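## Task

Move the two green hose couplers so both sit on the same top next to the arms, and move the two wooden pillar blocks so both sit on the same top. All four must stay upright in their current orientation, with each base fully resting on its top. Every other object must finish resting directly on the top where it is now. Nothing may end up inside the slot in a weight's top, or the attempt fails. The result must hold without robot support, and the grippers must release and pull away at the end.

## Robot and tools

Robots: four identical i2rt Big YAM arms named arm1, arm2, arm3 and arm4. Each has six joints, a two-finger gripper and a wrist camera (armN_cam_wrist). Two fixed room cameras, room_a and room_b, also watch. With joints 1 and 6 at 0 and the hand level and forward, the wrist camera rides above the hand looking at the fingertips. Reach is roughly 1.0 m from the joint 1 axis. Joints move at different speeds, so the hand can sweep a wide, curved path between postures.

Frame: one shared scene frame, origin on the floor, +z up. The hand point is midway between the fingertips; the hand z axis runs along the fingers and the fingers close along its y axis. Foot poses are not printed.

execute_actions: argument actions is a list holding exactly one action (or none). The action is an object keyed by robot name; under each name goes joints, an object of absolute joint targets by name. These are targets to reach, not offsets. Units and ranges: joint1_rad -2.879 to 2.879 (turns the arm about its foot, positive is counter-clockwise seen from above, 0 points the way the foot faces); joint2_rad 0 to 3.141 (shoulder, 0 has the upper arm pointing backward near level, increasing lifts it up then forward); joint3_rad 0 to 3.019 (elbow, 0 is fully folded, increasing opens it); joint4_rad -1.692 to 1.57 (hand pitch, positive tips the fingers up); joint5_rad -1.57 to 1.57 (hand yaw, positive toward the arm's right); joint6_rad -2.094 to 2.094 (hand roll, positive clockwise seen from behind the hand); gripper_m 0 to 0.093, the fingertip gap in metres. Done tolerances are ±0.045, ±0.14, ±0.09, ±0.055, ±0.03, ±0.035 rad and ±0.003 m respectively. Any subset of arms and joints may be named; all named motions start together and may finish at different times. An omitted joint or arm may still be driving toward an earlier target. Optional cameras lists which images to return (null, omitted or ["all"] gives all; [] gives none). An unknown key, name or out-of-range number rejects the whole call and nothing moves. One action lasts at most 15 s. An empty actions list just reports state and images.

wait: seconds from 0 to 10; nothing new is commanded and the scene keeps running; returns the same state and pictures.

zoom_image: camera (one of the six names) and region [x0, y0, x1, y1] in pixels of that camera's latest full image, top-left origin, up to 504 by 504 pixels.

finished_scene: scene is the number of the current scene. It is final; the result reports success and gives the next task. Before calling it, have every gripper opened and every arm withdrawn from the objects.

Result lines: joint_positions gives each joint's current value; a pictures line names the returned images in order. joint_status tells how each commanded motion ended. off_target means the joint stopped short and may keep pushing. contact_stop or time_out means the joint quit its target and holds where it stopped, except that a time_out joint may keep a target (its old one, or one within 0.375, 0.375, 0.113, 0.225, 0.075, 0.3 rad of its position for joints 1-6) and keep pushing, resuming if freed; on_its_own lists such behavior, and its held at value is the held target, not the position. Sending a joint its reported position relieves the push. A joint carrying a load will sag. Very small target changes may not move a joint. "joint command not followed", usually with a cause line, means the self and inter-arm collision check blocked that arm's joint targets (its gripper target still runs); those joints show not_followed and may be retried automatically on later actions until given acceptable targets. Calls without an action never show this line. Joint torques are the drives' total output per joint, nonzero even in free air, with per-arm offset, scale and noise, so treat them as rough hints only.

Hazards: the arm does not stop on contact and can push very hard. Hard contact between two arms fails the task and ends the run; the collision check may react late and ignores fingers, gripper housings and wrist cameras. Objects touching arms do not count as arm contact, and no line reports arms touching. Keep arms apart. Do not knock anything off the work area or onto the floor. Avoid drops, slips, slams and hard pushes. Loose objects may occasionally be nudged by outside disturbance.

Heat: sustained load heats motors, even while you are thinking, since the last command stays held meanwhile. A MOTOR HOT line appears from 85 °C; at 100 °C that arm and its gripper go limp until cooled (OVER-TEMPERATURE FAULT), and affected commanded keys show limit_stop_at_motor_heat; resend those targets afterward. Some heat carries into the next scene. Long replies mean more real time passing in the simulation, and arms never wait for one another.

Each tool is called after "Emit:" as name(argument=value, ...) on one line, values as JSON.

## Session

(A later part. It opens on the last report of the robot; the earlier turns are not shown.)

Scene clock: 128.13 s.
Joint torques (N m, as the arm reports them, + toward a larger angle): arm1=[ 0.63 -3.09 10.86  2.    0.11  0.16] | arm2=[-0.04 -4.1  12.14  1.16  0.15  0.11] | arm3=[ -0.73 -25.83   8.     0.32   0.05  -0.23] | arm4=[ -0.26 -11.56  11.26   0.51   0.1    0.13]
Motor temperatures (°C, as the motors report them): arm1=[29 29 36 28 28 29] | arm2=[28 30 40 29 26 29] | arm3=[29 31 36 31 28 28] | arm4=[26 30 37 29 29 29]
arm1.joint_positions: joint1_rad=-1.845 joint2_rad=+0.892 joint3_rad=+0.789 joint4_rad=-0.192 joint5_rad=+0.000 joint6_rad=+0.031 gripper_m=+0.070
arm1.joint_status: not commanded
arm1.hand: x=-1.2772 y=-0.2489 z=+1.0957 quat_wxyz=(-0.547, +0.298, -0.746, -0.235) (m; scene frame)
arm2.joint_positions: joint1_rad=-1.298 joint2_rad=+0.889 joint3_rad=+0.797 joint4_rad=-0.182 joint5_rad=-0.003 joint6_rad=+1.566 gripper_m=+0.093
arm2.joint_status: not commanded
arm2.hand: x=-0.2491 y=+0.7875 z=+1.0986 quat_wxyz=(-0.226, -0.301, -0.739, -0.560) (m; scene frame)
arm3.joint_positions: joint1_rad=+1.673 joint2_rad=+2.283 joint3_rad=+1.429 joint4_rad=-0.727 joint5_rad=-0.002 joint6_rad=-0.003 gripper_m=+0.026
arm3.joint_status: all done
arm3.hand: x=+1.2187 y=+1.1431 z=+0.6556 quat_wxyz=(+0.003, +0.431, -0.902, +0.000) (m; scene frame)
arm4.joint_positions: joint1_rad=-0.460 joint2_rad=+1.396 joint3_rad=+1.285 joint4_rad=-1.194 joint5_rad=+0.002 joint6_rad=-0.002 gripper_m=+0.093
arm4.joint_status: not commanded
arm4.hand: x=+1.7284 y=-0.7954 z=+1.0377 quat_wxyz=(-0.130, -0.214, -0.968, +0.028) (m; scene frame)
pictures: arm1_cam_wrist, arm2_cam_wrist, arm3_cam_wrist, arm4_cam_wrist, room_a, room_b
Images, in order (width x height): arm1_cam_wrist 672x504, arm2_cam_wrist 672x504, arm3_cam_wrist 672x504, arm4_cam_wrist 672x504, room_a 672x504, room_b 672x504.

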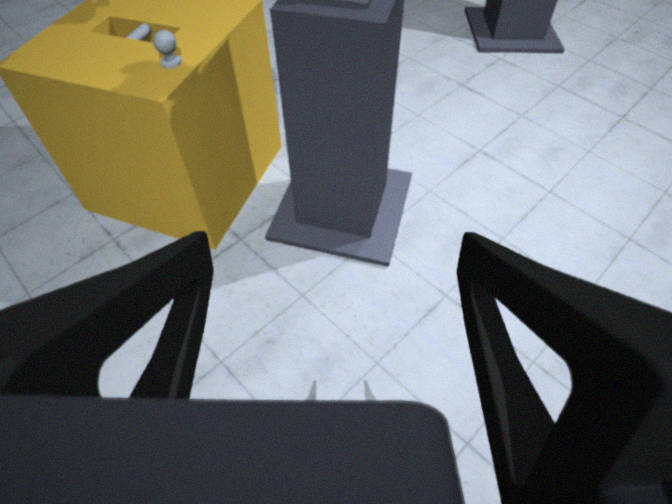

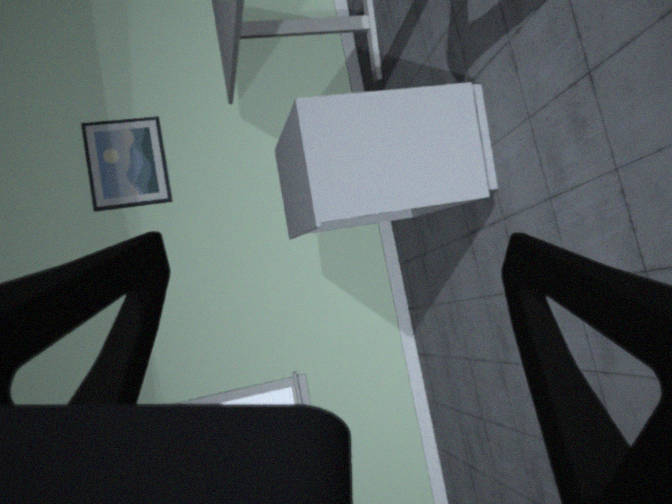

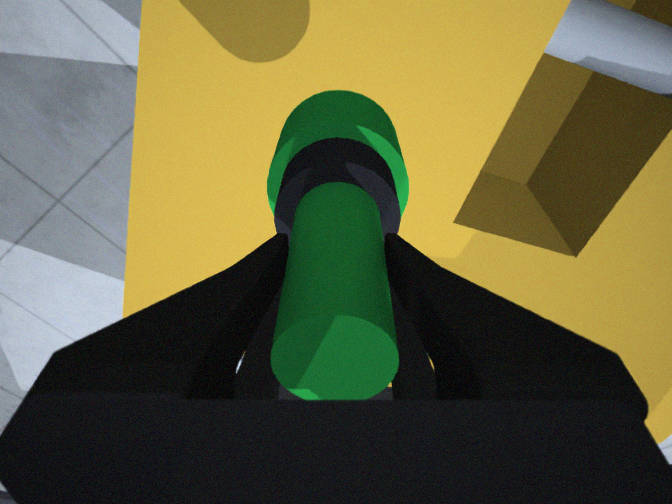

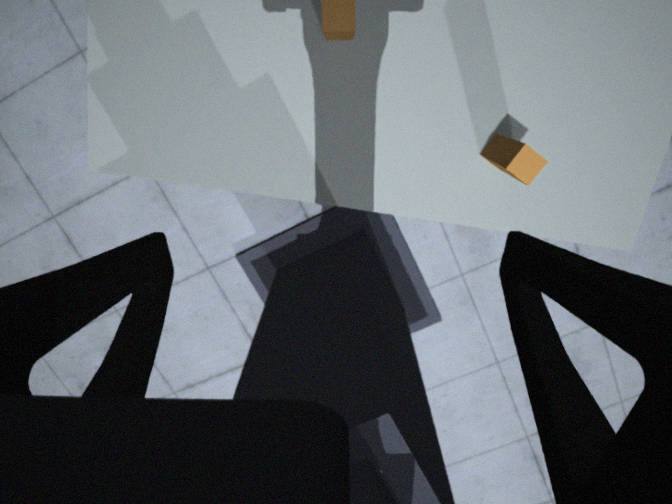

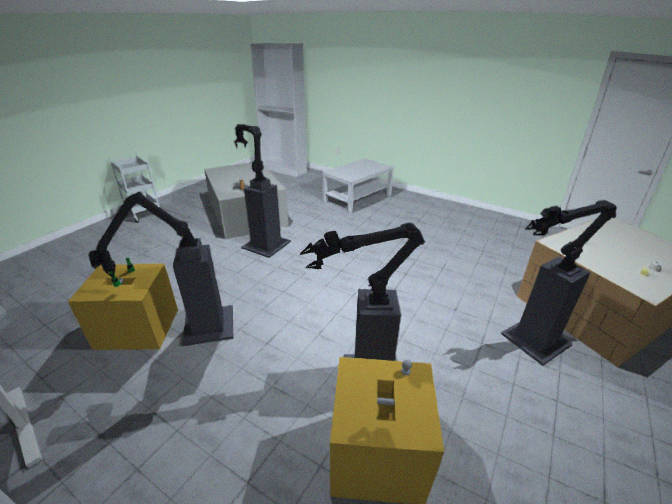

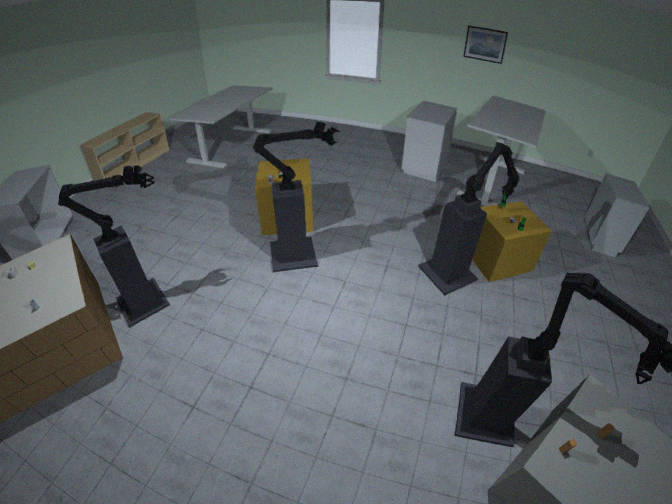

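Emit:
execute_actions(actions=[{"arm3":{"joints":{"joint2_rad":2.33,"joint3_rad":1.45,"joint4_rad":-0.635}}}], cameras=["arm3_cam_wrist","room_a"])

Scene clock: 130.53 s.
Joint torques (N m, as the arm reports them, + toward a larger angle): arm1=[-0.22 -3.71 10.87  2.07  0.08  0.21] | arm2=[-0.13 -3.88 12.16  1.1   0.17  0.13] | arm3=[ -0.65 -24.15   7.8    0.46   0.06  -0.25] | arm4=[ -0.01 -12.24  11.25   0.6    0.07   0.1 ]
Motor temperatures (°C, as the motors report them): arm1=[29 29 36 28 28 29] | arm2=[28 30 39 29 26 29] | arm3=[29 31 36 31 28 28] | arm4=[26 30 38 29 29 29]
arm1.joint_positions: joint1_rad=-1.845 joint2_rad=+0.892 joint3_rad=+0.789 joint4_rad=-0.192 joint5_rad=+0.000 joint6_rad=+0.031 gripper_m=+0.070
arm1.joint_status: not commanded
arm1.hand: x=-1.2772 y=-0.2489 z=+1.0957 quat_wxyz=(-0.547, +0.298, -0.746, -0.235) (m; scene frame)
arm2.joint_positions: joint1_rad=-1.298 joint2_rad=+0.889 joint3_rad=+0.797 joint4_rad=-0.182 joint5_rad=-0.003 joint6_rad=+1.566 gripper_m=+0.093
arm2.joint_status: not commanded
arm2.hand: x=-0.2491 y=+0.7875 z=+1.0986 quat_wxyz=(-0.226, -0.301, -0.739, -0.560) (m; scene frame)
arm3.joint_positions: joint1_rad=+1.673 joint2_rad=+2.329 joint3_rad=+1.429 joint4_rad=-0.654 joint5_rad=-0.002 joint6_rad=-0.003 gripper_m=+0.026
arm3.joint_status: all done
arm3.hand: x=+1.2215 y=+1.1465 z=+0.6307 quat_wxyz=(-0.010, +0.431, -0.902, -0.006) (m; scene frame)
arm4.joint_positions: joint1_rad=-0.460 joint2_rad=+1.396 joint3_rad=+1.285 joint4_rad=-1.194 joint5_rad=+0.002 joint6_rad=-0.002 gripper_m=+0.093
arm4.joint_status: not commanded
arm4.hand: x=+1.7284 y=-0.7954 z=+1.0377 quat_wxyz=(-0.130, -0.214, -0.968, +0.028) (m; scene frame)
pictures: arm3_cam_wrist, room_a
Images, in order (width x height): arm3_cam_wrist 672x504, room_a 672x504.

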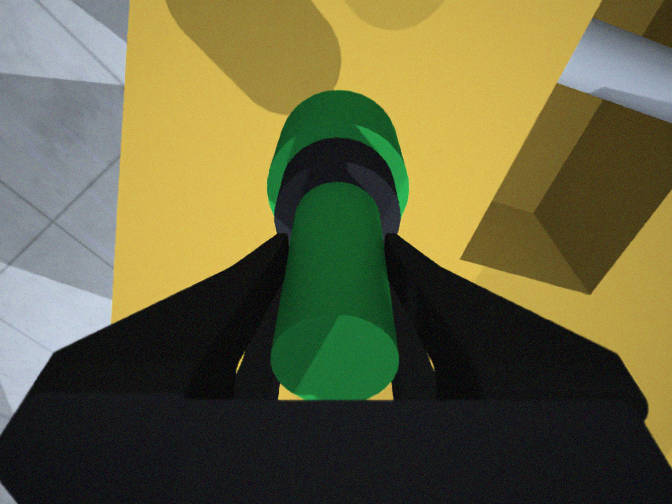

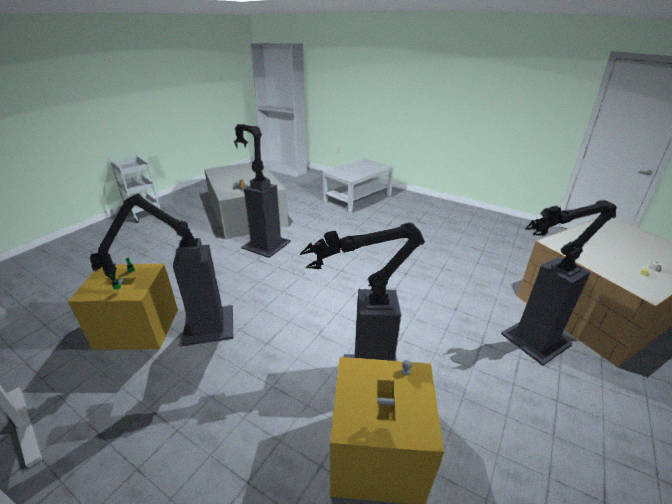

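Emit:
execute_actions(actions=[{"arm3":{"joints":{"joint2_rad":2.385,"joint4_rad":-0.59}}}], cameras=["arm3_cam_wrist"])

Scene clock: 133.20 s.
Joint torques (N m, as the arm reports them, + toward a larger angle): arm1=[-0.29 -3.15 10.77  2.05  0.14  0.19] | arm2=[-0.28 -3.99 12.09  1.14  0.17  0.13] | arm3=[ -0.54 -24.42   7.26   0.36   0.07  -0.23] | arm4=[  0.09 -12.04  11.17   0.56   0.05   0.09]
Motor temperatures (°C, as the motors report them): arm1=[29 29 36 28 28 29] | arm2=[28 29 39 29 26 29] | arm3=[29 31 36 31 28 28] | arm4=[26 29 38 29 29 29]
arm1.joint_positions: joint1_rad=-1.845 joint2_rad=+0.892 joint3_rad=+0.789 joint4_rad=-0.192 joint5_rad=+0.000 joint6_rad=+0.031 gripper_m=+0.070
arm1.joint_status: not commanded
arm1.hand: x=-1.2772 y=-0.2489 z=+1.0957 quat_wxyz=(-0.547, +0.298, -0.746, -0.235) (m; scene frame)
arm2.joint_positions: joint1_rad=-1.298 joint2_rad=+0.889 joint3_rad=+0.797 joint4_rad=-0.182 joint5_rad=-0.003 joint6_rad=+1.566 gripper_m=+0.093
arm2.joint_status: not commanded
arm2.hand: x=-0.2491 y=+0.7875 z=+1.0986 quat_wxyz=(-0.226, -0.301, -0.739, -0.560) (m; scene frame)
arm3.joint_positions: joint1_rad=+1.673 joint2_rad=+2.387 joint3_rad=+1.429 joint4_rad=-0.608 joint5_rad=-0.002 joint6_rad=-0.003 gripper_m=+0.026
arm3.joint_status: all done
arm3.hand: x=+1.2164 y=+1.1404 z=+0.5988 quat_wxyz=(-0.004, +0.431, -0.902, -0.004) (m; scene frame)
arm4.joint_positions: joint1_rad=-0.460 joint2_rad=+1.396 joint3_rad=+1.285 joint4_rad=-1.194 joint5_rad=+0.002 joint6_rad=-0.002 gripper_m=+0.093
arm4.joint_status: not commanded
arm4.hand: x=+1.7284 y=-0.7954 z=+1.0377 quat_wxyz=(-0.130, -0.214, -0.968, +0.028) (m; scene frame)
pictures: arm3_cam_wrist
Images, in order (width x height): arm3_cam_wrist 672x504.

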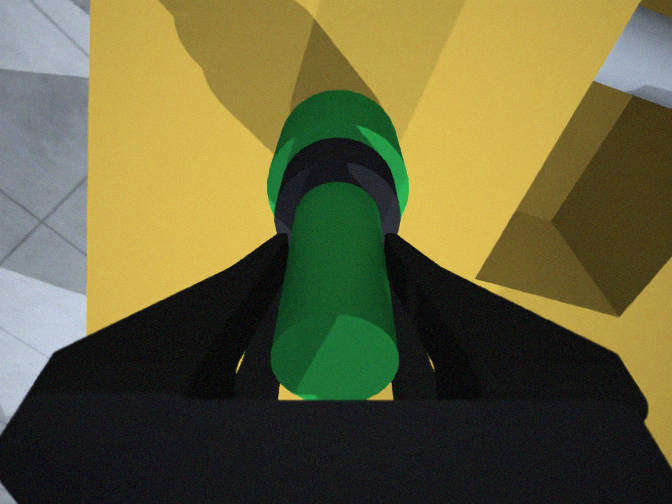

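Emit:
execute_actions(actions=[{"arm3":{"joints":{"joint2_rad":2.405}}}], cameras=["arm3_cam_wrist"])

Scene clock: 135.33 s.
Joint torques (N m, as the arm reports them, + toward a larger angle): arm1=[-0.23 -3.98 10.95  1.9   0.06  0.16] | arm2=[ 0.03 -3.92 12.09  1.1   0.18  0.11] | arm3=[ -0.66 -23.8    7.13   0.32   0.07  -0.24] | arm4=[  0.31 -12.16  11.19   0.47   0.09   0.14]
Motor temperatures (°C, as the motors report them): arm1=[29 29 36 28 28 29] | arm2=[28 29 39 29 26 29] | arm3=[29 31 36 31 28 28] | arm4=[26 29 38 29 29 29]
arm1.joint_positions: joint1_rad=-1.845 joint2_rad=+0.892 joint3_rad=+0.789 joint4_rad=-0.192 joint5_rad=+0.000 joint6_rad=+0.031 gripper_m=+0.070
arm1.joint_status: not commanded
arm1.hand: x=-1.2772 y=-0.2489 z=+1.0957 quat_wxyz=(-0.547, +0.298, -0.746, -0.235) (m; scene frame)
arm2.joint_positions: joint1_rad=-1.298 joint2_rad=+0.889 joint3_rad=+0.797 joint4_rad=-0.182 joint5_rad=-0.003 joint6_rad=+1.566 gripper_m=+0.093
arm2.joint_status: not commanded
arm2.hand: x=-0.2491 y=+0.7875 z=+1.0986 quat_wxyz=(-0.226, -0.301, -0.739, -0.560) (m; scene frame)
arm3.joint_positions: joint1_rad=+1.673 joint2_rad=+2.393 joint3_rad=+1.429 joint4_rad=-0.608 joint5_rad=-0.002 joint6_rad=-0.003 gripper_m=+0.026
arm3.joint_status: all done
arm3.hand: x=+1.2150 y=+1.1386 z=+0.5953 quat_wxyz=(-0.001, +0.431, -0.902, -0.002) (m; scene frame)
arm4.joint_positions: joint1_rad=-0.460 joint2_rad=+1.396 joint3_rad=+1.285 joint4_rad=-1.194 joint5_rad=+0.002 joint6_rad=-0.002 gripper_m=+0.093
arm4.joint_status: not commanded
arm4.hand: x=+1.7284 y=-0.7954 z=+1.0377 quat_wxyz=(-0.130, -0.214, -0.968, +0.028) (m; scene frame)
pictures: arm3_cam_wrist
Images, in order (width x height): arm3_cam_wrist 672x504.

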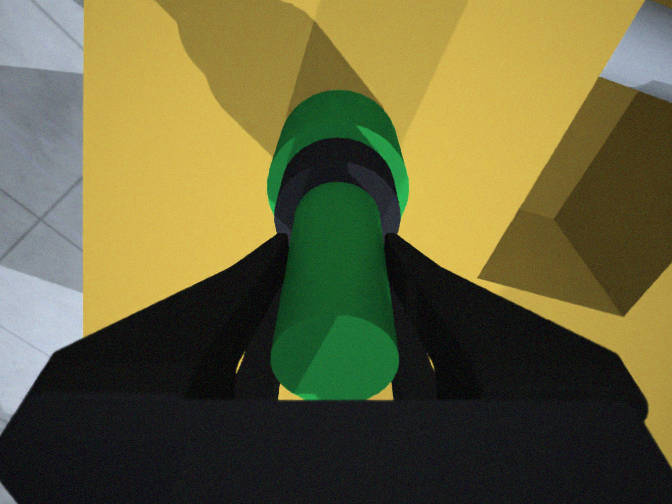

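Emit:
execute_actions(actions=[{"arm3":{"joints":{"joint2_rad":2.42}}}], cameras=["arm3_cam_wrist"])

Scene clock: 137.23 s.
Joint torques (N m, as the arm reports them, + toward a larger angle): arm1=[-0.35 -3.49 10.76  2.17  0.11  0.15] | arm2=[-0.07 -3.86 12.03  1.23  0.16  0.12] | arm3=[ -0.62 -22.54   7.02   0.21   0.08  -0.23] | arm4=[ -0.07 -11.87  11.27   0.55   0.06   0.12]
Motor temperatures (°C, as the motors report them): arm1=[29 29 37 28 28 29] | arm2=[28 29 39 29 26 29] | arm3=[29 31 36 31 28 28] | arm4=[26 29 38 29 29 29]
arm1.joint_positions: joint1_rad=-1.845 joint2_rad=+0.892 joint3_rad=+0.789 joint4_rad=-0.192 joint5_rad=+0.000 joint6_rad=+0.031 gripper_m=+0.070
arm1.joint_status: not commanded
arm1.hand: x=-1.2772 y=-0.2489 z=+1.0957 quat_wxyz=(-0.547, +0.298, -0.746, -0.235) (m; scene frame)
arm2.joint_positions: joint1_rad=-1.298 joint2_rad=+0.889 joint3_rad=+0.797 joint4_rad=-0.182 joint5_rad=-0.003 joint6_rad=+1.566 gripper_m=+0.093
arm2.joint_status: not commanded
arm2.hand: x=-0.2491 y=+0.7875 z=+1.0986 quat_wxyz=(-0.226, -0.301, -0.739, -0.560) (m; scene frame)
arm3.joint_positions: joint1_rad=+1.673 joint2_rad=+2.401 joint3_rad=+1.429 joint4_rad=-0.606 joint5_rad=-0.002 joint6_rad=-0.003 gripper_m=+0.026
arm3.joint_status: all done
arm3.hand: x=+1.2136 y=+1.1370 z=+0.5910 quat_wxyz=(+0.001, +0.431, -0.902, -0.001) (m; scene frame)
arm4.joint_positions: joint1_rad=-0.460 joint2_rad=+1.396 joint3_rad=+1.285 joint4_rad=-1.194 joint5_rad=+0.002 joint6_rad=-0.002 gripper_m=+0.093
arm4.joint_status: not commanded
arm4.hand: x=+1.7284 y=-0.7954 z=+1.0377 quat_wxyz=(-0.130, -0.214, -0.968, +0.028) (m; scene frame)
pictures: arm3_cam_wrist
Images, in order (width x height): arm3_cam_wrist 672x504.

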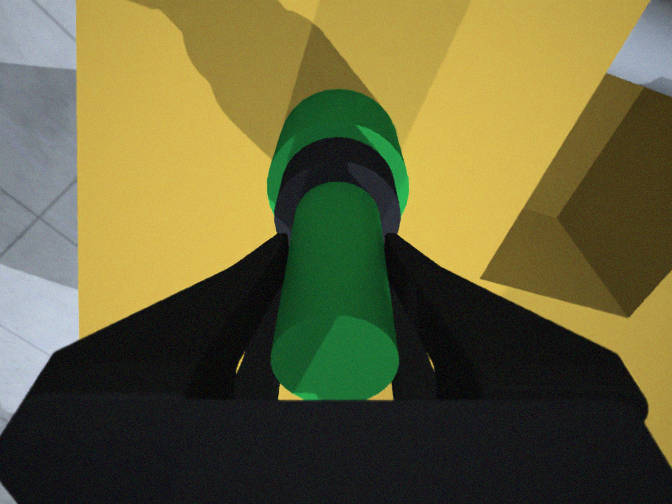

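Contact reached. Release.

Emit:
execute_actions(actions=[{"arm3":{"joints":{"joint2_rad":2.40,"gripper_m":0.075}}}], cameras=["arm3_cam_wrist"])

Emit:
execute_actions(actions=[{"arm3":{"joints":{"joint2_rad":2.2,"joint4_rad":-0.79}}}], cameras=["arm3_cam_wrist"])

Scene clock: 141.57 s.
Joint torques (N m, as the arm reports them, + toward a larger angle): arm1=[ 0.14 -2.85 10.83  1.82  0.17  0.18] | arm2=[ 0.22 -4.16 12.18  1.14  0.14  0.13] | arm3=[ -0.82 -24.33   7.08   0.23   0.06  -0.23] | arm4=[ -0.21 -11.58  11.34   0.42   0.04   0.14]
Motor temperatures (°C, as the motors report them): arm1=[29 29 37 28 28 29] | arm2=[28 29 39 29 26 29] | arm3=[29 31 35 31 28 28] | arm4=[26 29 38 29 29 29]
arm1.joint_positions: joint1_rad=-1.845 joint2_rad=+0.892 joint3_rad=+0.789 joint4_rad=-0.192 joint5_rad=+0.000 joint6_rad=+0.031 gripper_m=+0.070
arm1.joint_status: not commanded
arm1.hand: x=-1.2772 y=-0.2489 z=+1.0957 quat_wxyz=(-0.547, +0.298, -0.746, -0.235) (m; scene frame)
arm2.joint_positions: joint1_rad=-1.298 joint2_rad=+0.889 joint3_rad=+0.797 joint4_rad=-0.182 joint5_rad=-0.003 joint6_rad=+1.566 gripper_m=+0.093
arm2.joint_status: not commanded
arm2.hand: x=-0.2491 y=+0.7875 z=+1.0986 quat_wxyz=(-0.226, -0.301, -0.739, -0.560) (m; scene frame)
arm3.joint_positions: joint1_rad=+1.673 joint2_rad=+2.401 joint3_rad=+1.429 joint4_rad=-0.606 joint5_rad=-0.002 joint6_rad=-0.003 gripper_m=+0.075
arm3.joint_status: all done
arm3.hand: x=+1.2136 y=+1.1370 z=+0.5910 quat_wxyz=(+0.001, +0.431, -0.902, -0.001) (m; scene frame)
arm4.joint_positions: joint1_rad=-0.460 joint2_rad=+1.396 joint3_rad=+1.285 joint4_rad=-1.194 joint5_rad=+0.002 joint6_rad=-0.002 gripper_m=+0.093
arm4.joint_status: not commanded
arm4.hand: x=+1.7284 y=-0.7954 z=+1.0377 quat_wxyz=(-0.130, -0.214, -0.968, +0.028) (m; scene frame)
pictures: arm3_cam_wrist
Images, in order (width x height): arm3_cam_wrist 672x504.

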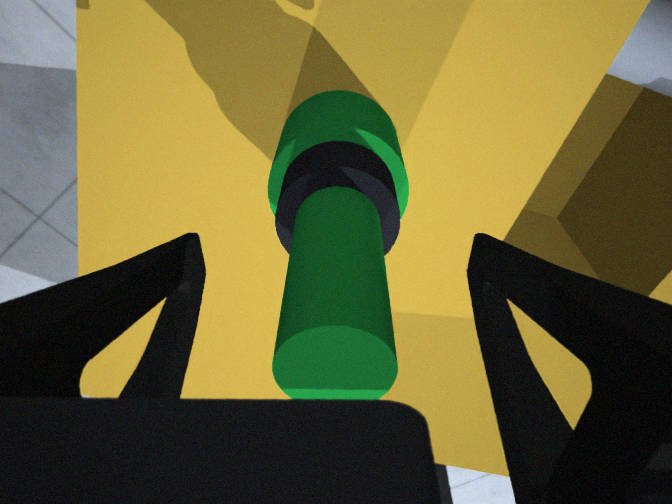

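Scene clock: 142.83 s.
Joint torques (N m, as the arm reports them, + toward a larger angle): arm1=[ 0.77 -3.32 10.7   2.08  0.15  0.16] | arm2=[-0.02 -3.6  12.11  1.11  0.16  0.11] | arm3=[ -0.88 -22.57   8.1   -0.92   0.05  -0.24] | arm4=[  0.09 -11.56  11.14   0.53   0.07   0.14]
Motor temperatures (°C, as the motors report them): arm1=[29 29 37 28 28 29] | arm2=[28 29 39 29 26 29] | arm3=[29 31 35 31 28 28] | arm4=[26 29 38 29 29 29]
arm1.joint_positions: joint1_rad=-1.845 joint2_rad=+0.892 joint3_rad=+0.789 joint4_rad=-0.192 joint5_rad=+0.000 joint6_rad=+0.031 gripper_m=+0.070
arm1.joint_status: not commanded
arm1.hand: x=-1.2772 y=-0.2489 z=+1.0957 quat_wxyz=(-0.547, +0.298, -0.746, -0.235) (m; scene frame)
arm2.joint_positions: joint1_rad=-1.298 joint2_rad=+0.889 joint3_rad=+0.797 joint4_rad=-0.182 joint5_rad=-0.003 joint6_rad=+1.566 gripper_m=+0.093
arm2.joint_status: not commanded
arm2.hand: x=-0.2491 y=+0.7875 z=+1.0986 quat_wxyz=(-0.226, -0.301, -0.739, -0.560) (m; scene frame)
arm3.joint_positions: joint1_rad=+1.673 joint2_rad=+2.186 joint3_rad=+1.438 joint4_rad=-0.773 joint5_rad=-0.002 joint6_rad=-0.003 gripper_m=+0.075
arm3.joint_status: all done
arm3.hand: x=+1.2305 y=+1.1575 z=+0.7122 quat_wxyz=(-0.024, +0.431, -0.902, -0.013) (m; scene frame)
arm4.joint_positions: joint1_rad=-0.460 joint2_rad=+1.396 joint3_rad=+1.285 joint4_rad=-1.194 joint5_rad=+0.002 joint6_rad=-0.002 gripper_m=+0.093
arm4.joint_status: not commanded
arm4.hand: x=+1.7284 y=-0.7954 z=+1.0377 quat_wxyz=(-0.130, -0.214, -0.968, +0.028) (m; scene frame)
pictures: arm3_cam_wrist
Images, in order (width x height): arm3_cam_wrist 672x504.

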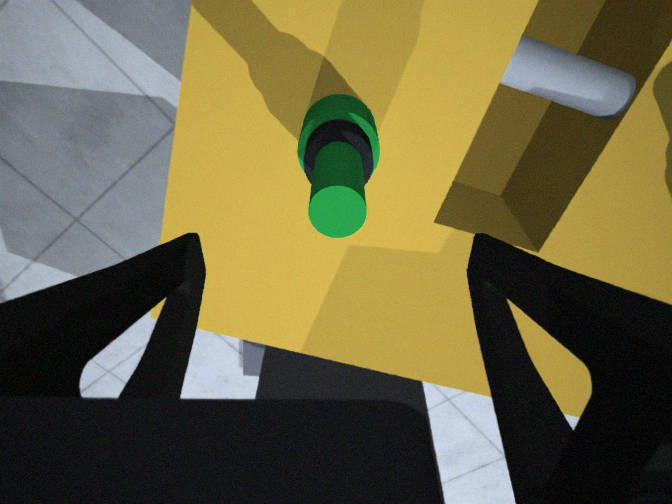

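Emit:
execute_actions(actions=[{"arm3":{"joints":{"joint2_rad":1.6,"joint4_rad":-1.15}}}])

Scene clock: 145.63 s.
Joint torques (N m, as the arm reports them, + toward a larger angle): arm1=[ 0.22 -3.85 10.82  2.09  0.11  0.19] | arm2=[-0.03 -3.89 12.09  1.14  0.15  0.12] | arm3=[ -0.78 -17.63  10.95  -0.48   0.07  -0.25] | arm4=[ -0.46 -11.79  11.17   0.52   0.06   0.11]
Motor temperatures (°C, as the motors report them): arm1=[29 29 37 28 28 29] | arm2=[28 29 39 29 26 29] | arm3=[29 31 36 31 28 28] | arm4=[26 29 38 29 29 29]
arm1.joint_positions: joint1_rad=-1.845 joint2_rad=+0.892 joint3_rad=+0.789 joint4_rad=-0.192 joint5_rad=+0.000 joint6_rad=+0.031 gripper_m=+0.070
arm1.joint_status: not commanded
arm1.hand: x=-1.2772 y=-0.2489 z=+1.0957 quat_wxyz=(-0.547, +0.298, -0.746, -0.235) (m; scene frame)
arm2.joint_positions: joint1_rad=-1.298 joint2_rad=+0.889 joint3_rad=+0.797 joint4_rad=-0.182 joint5_rad=-0.003 joint6_rad=+1.566 gripper_m=+0.093
arm2.joint_status: not commanded
arm2.hand: x=-0.2491 y=+0.7875 z=+1.0986 quat_wxyz=(-0.226, -0.301, -0.739, -0.560) (m; scene frame)
arm3.joint_positions: joint1_rad=+1.673 joint2_rad=+1.599 joint3_rad=+1.437 joint4_rad=-1.131 joint5_rad=-0.002 joint6_rad=-0.003 gripper_m=+0.075
arm3.joint_status: all done
arm3.hand: x=+1.2025 y=+1.1224 z=+1.0259 quat_wxyz=(-0.127, +0.427, -0.893, -0.062) (m; scene frame)
arm4.joint_positions: joint1_rad=-0.460 joint2_rad=+1.396 joint3_rad=+1.285 joint4_rad=-1.194 joint5_rad=+0.002 joint6_rad=-0.002 gripper_m=+0.093
arm4.joint_status: not commanded
arm4.hand: x=+1.7284 y=-0.7954 z=+1.0377 quat_wxyz=(-0.130, -0.214, -0.968, +0.028) (m; scene frame)
pictures: arm1_cam_wrist, arm2_cam_wrist, arm3_cam_wrist, arm4_cam_wrist, room_a, room_b
Images, in order (width x height): arm1_cam_wrist 672x504, arm2_cam_wrist 672x504, arm3_cam_wrist 672x504, arm4_cam_wrist 672x504, room_a 672x504, room_b 672x504.

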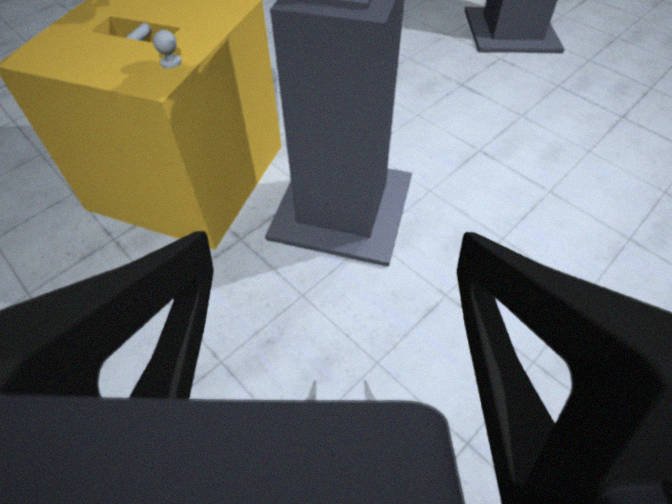

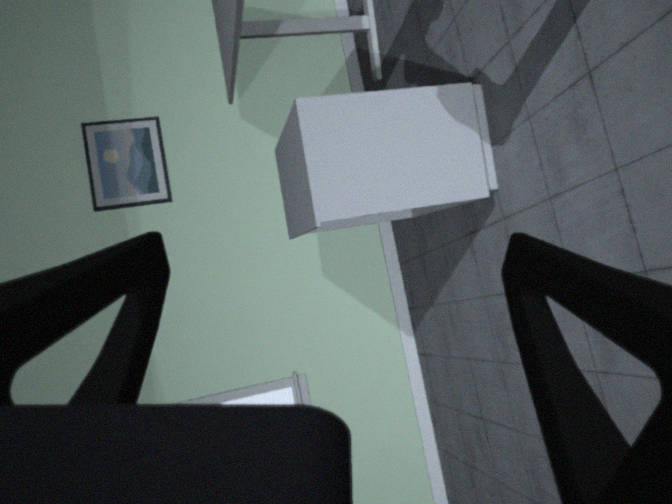

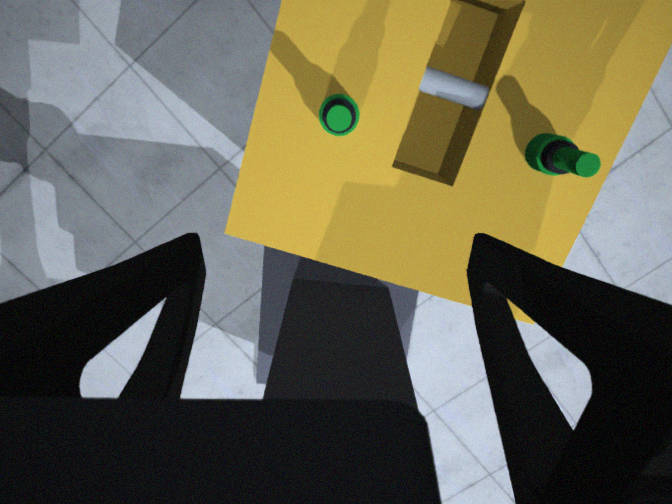

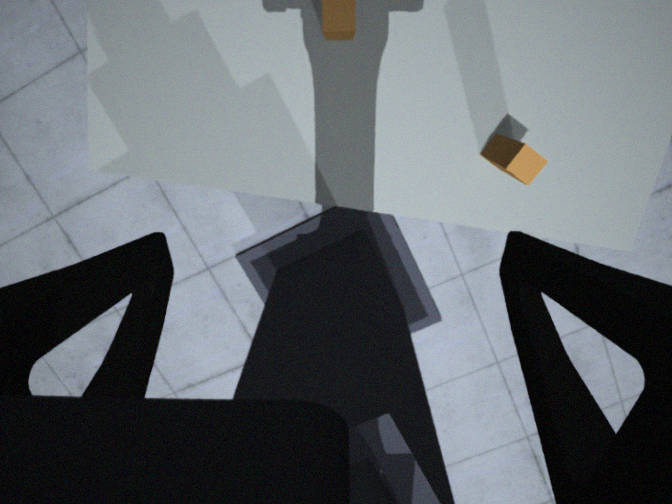

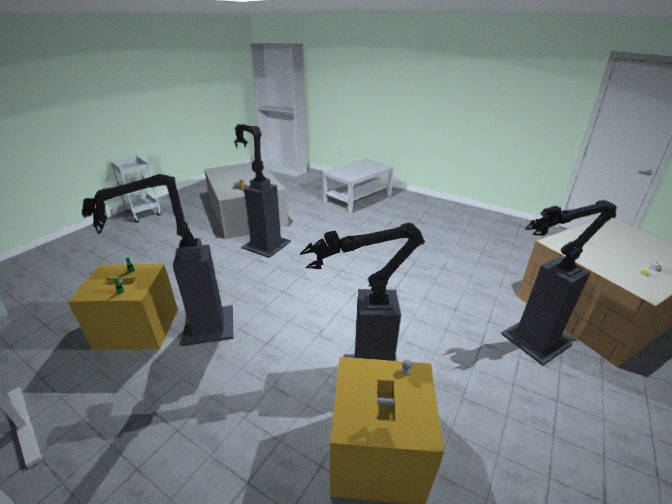

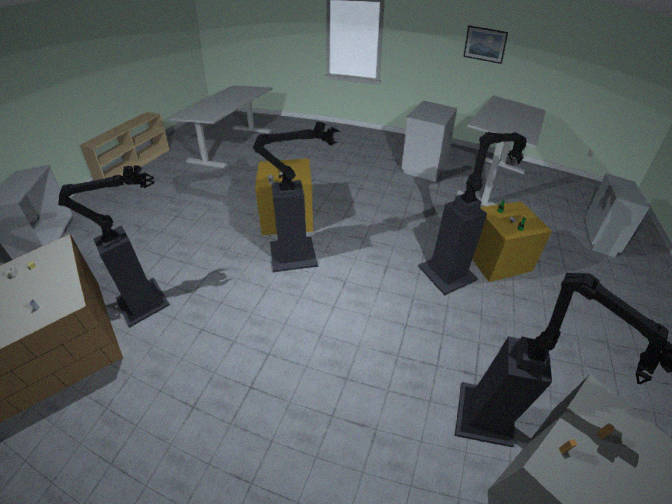

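Emit:
finished_scene(scene=2)

The scene is finished: the task was done.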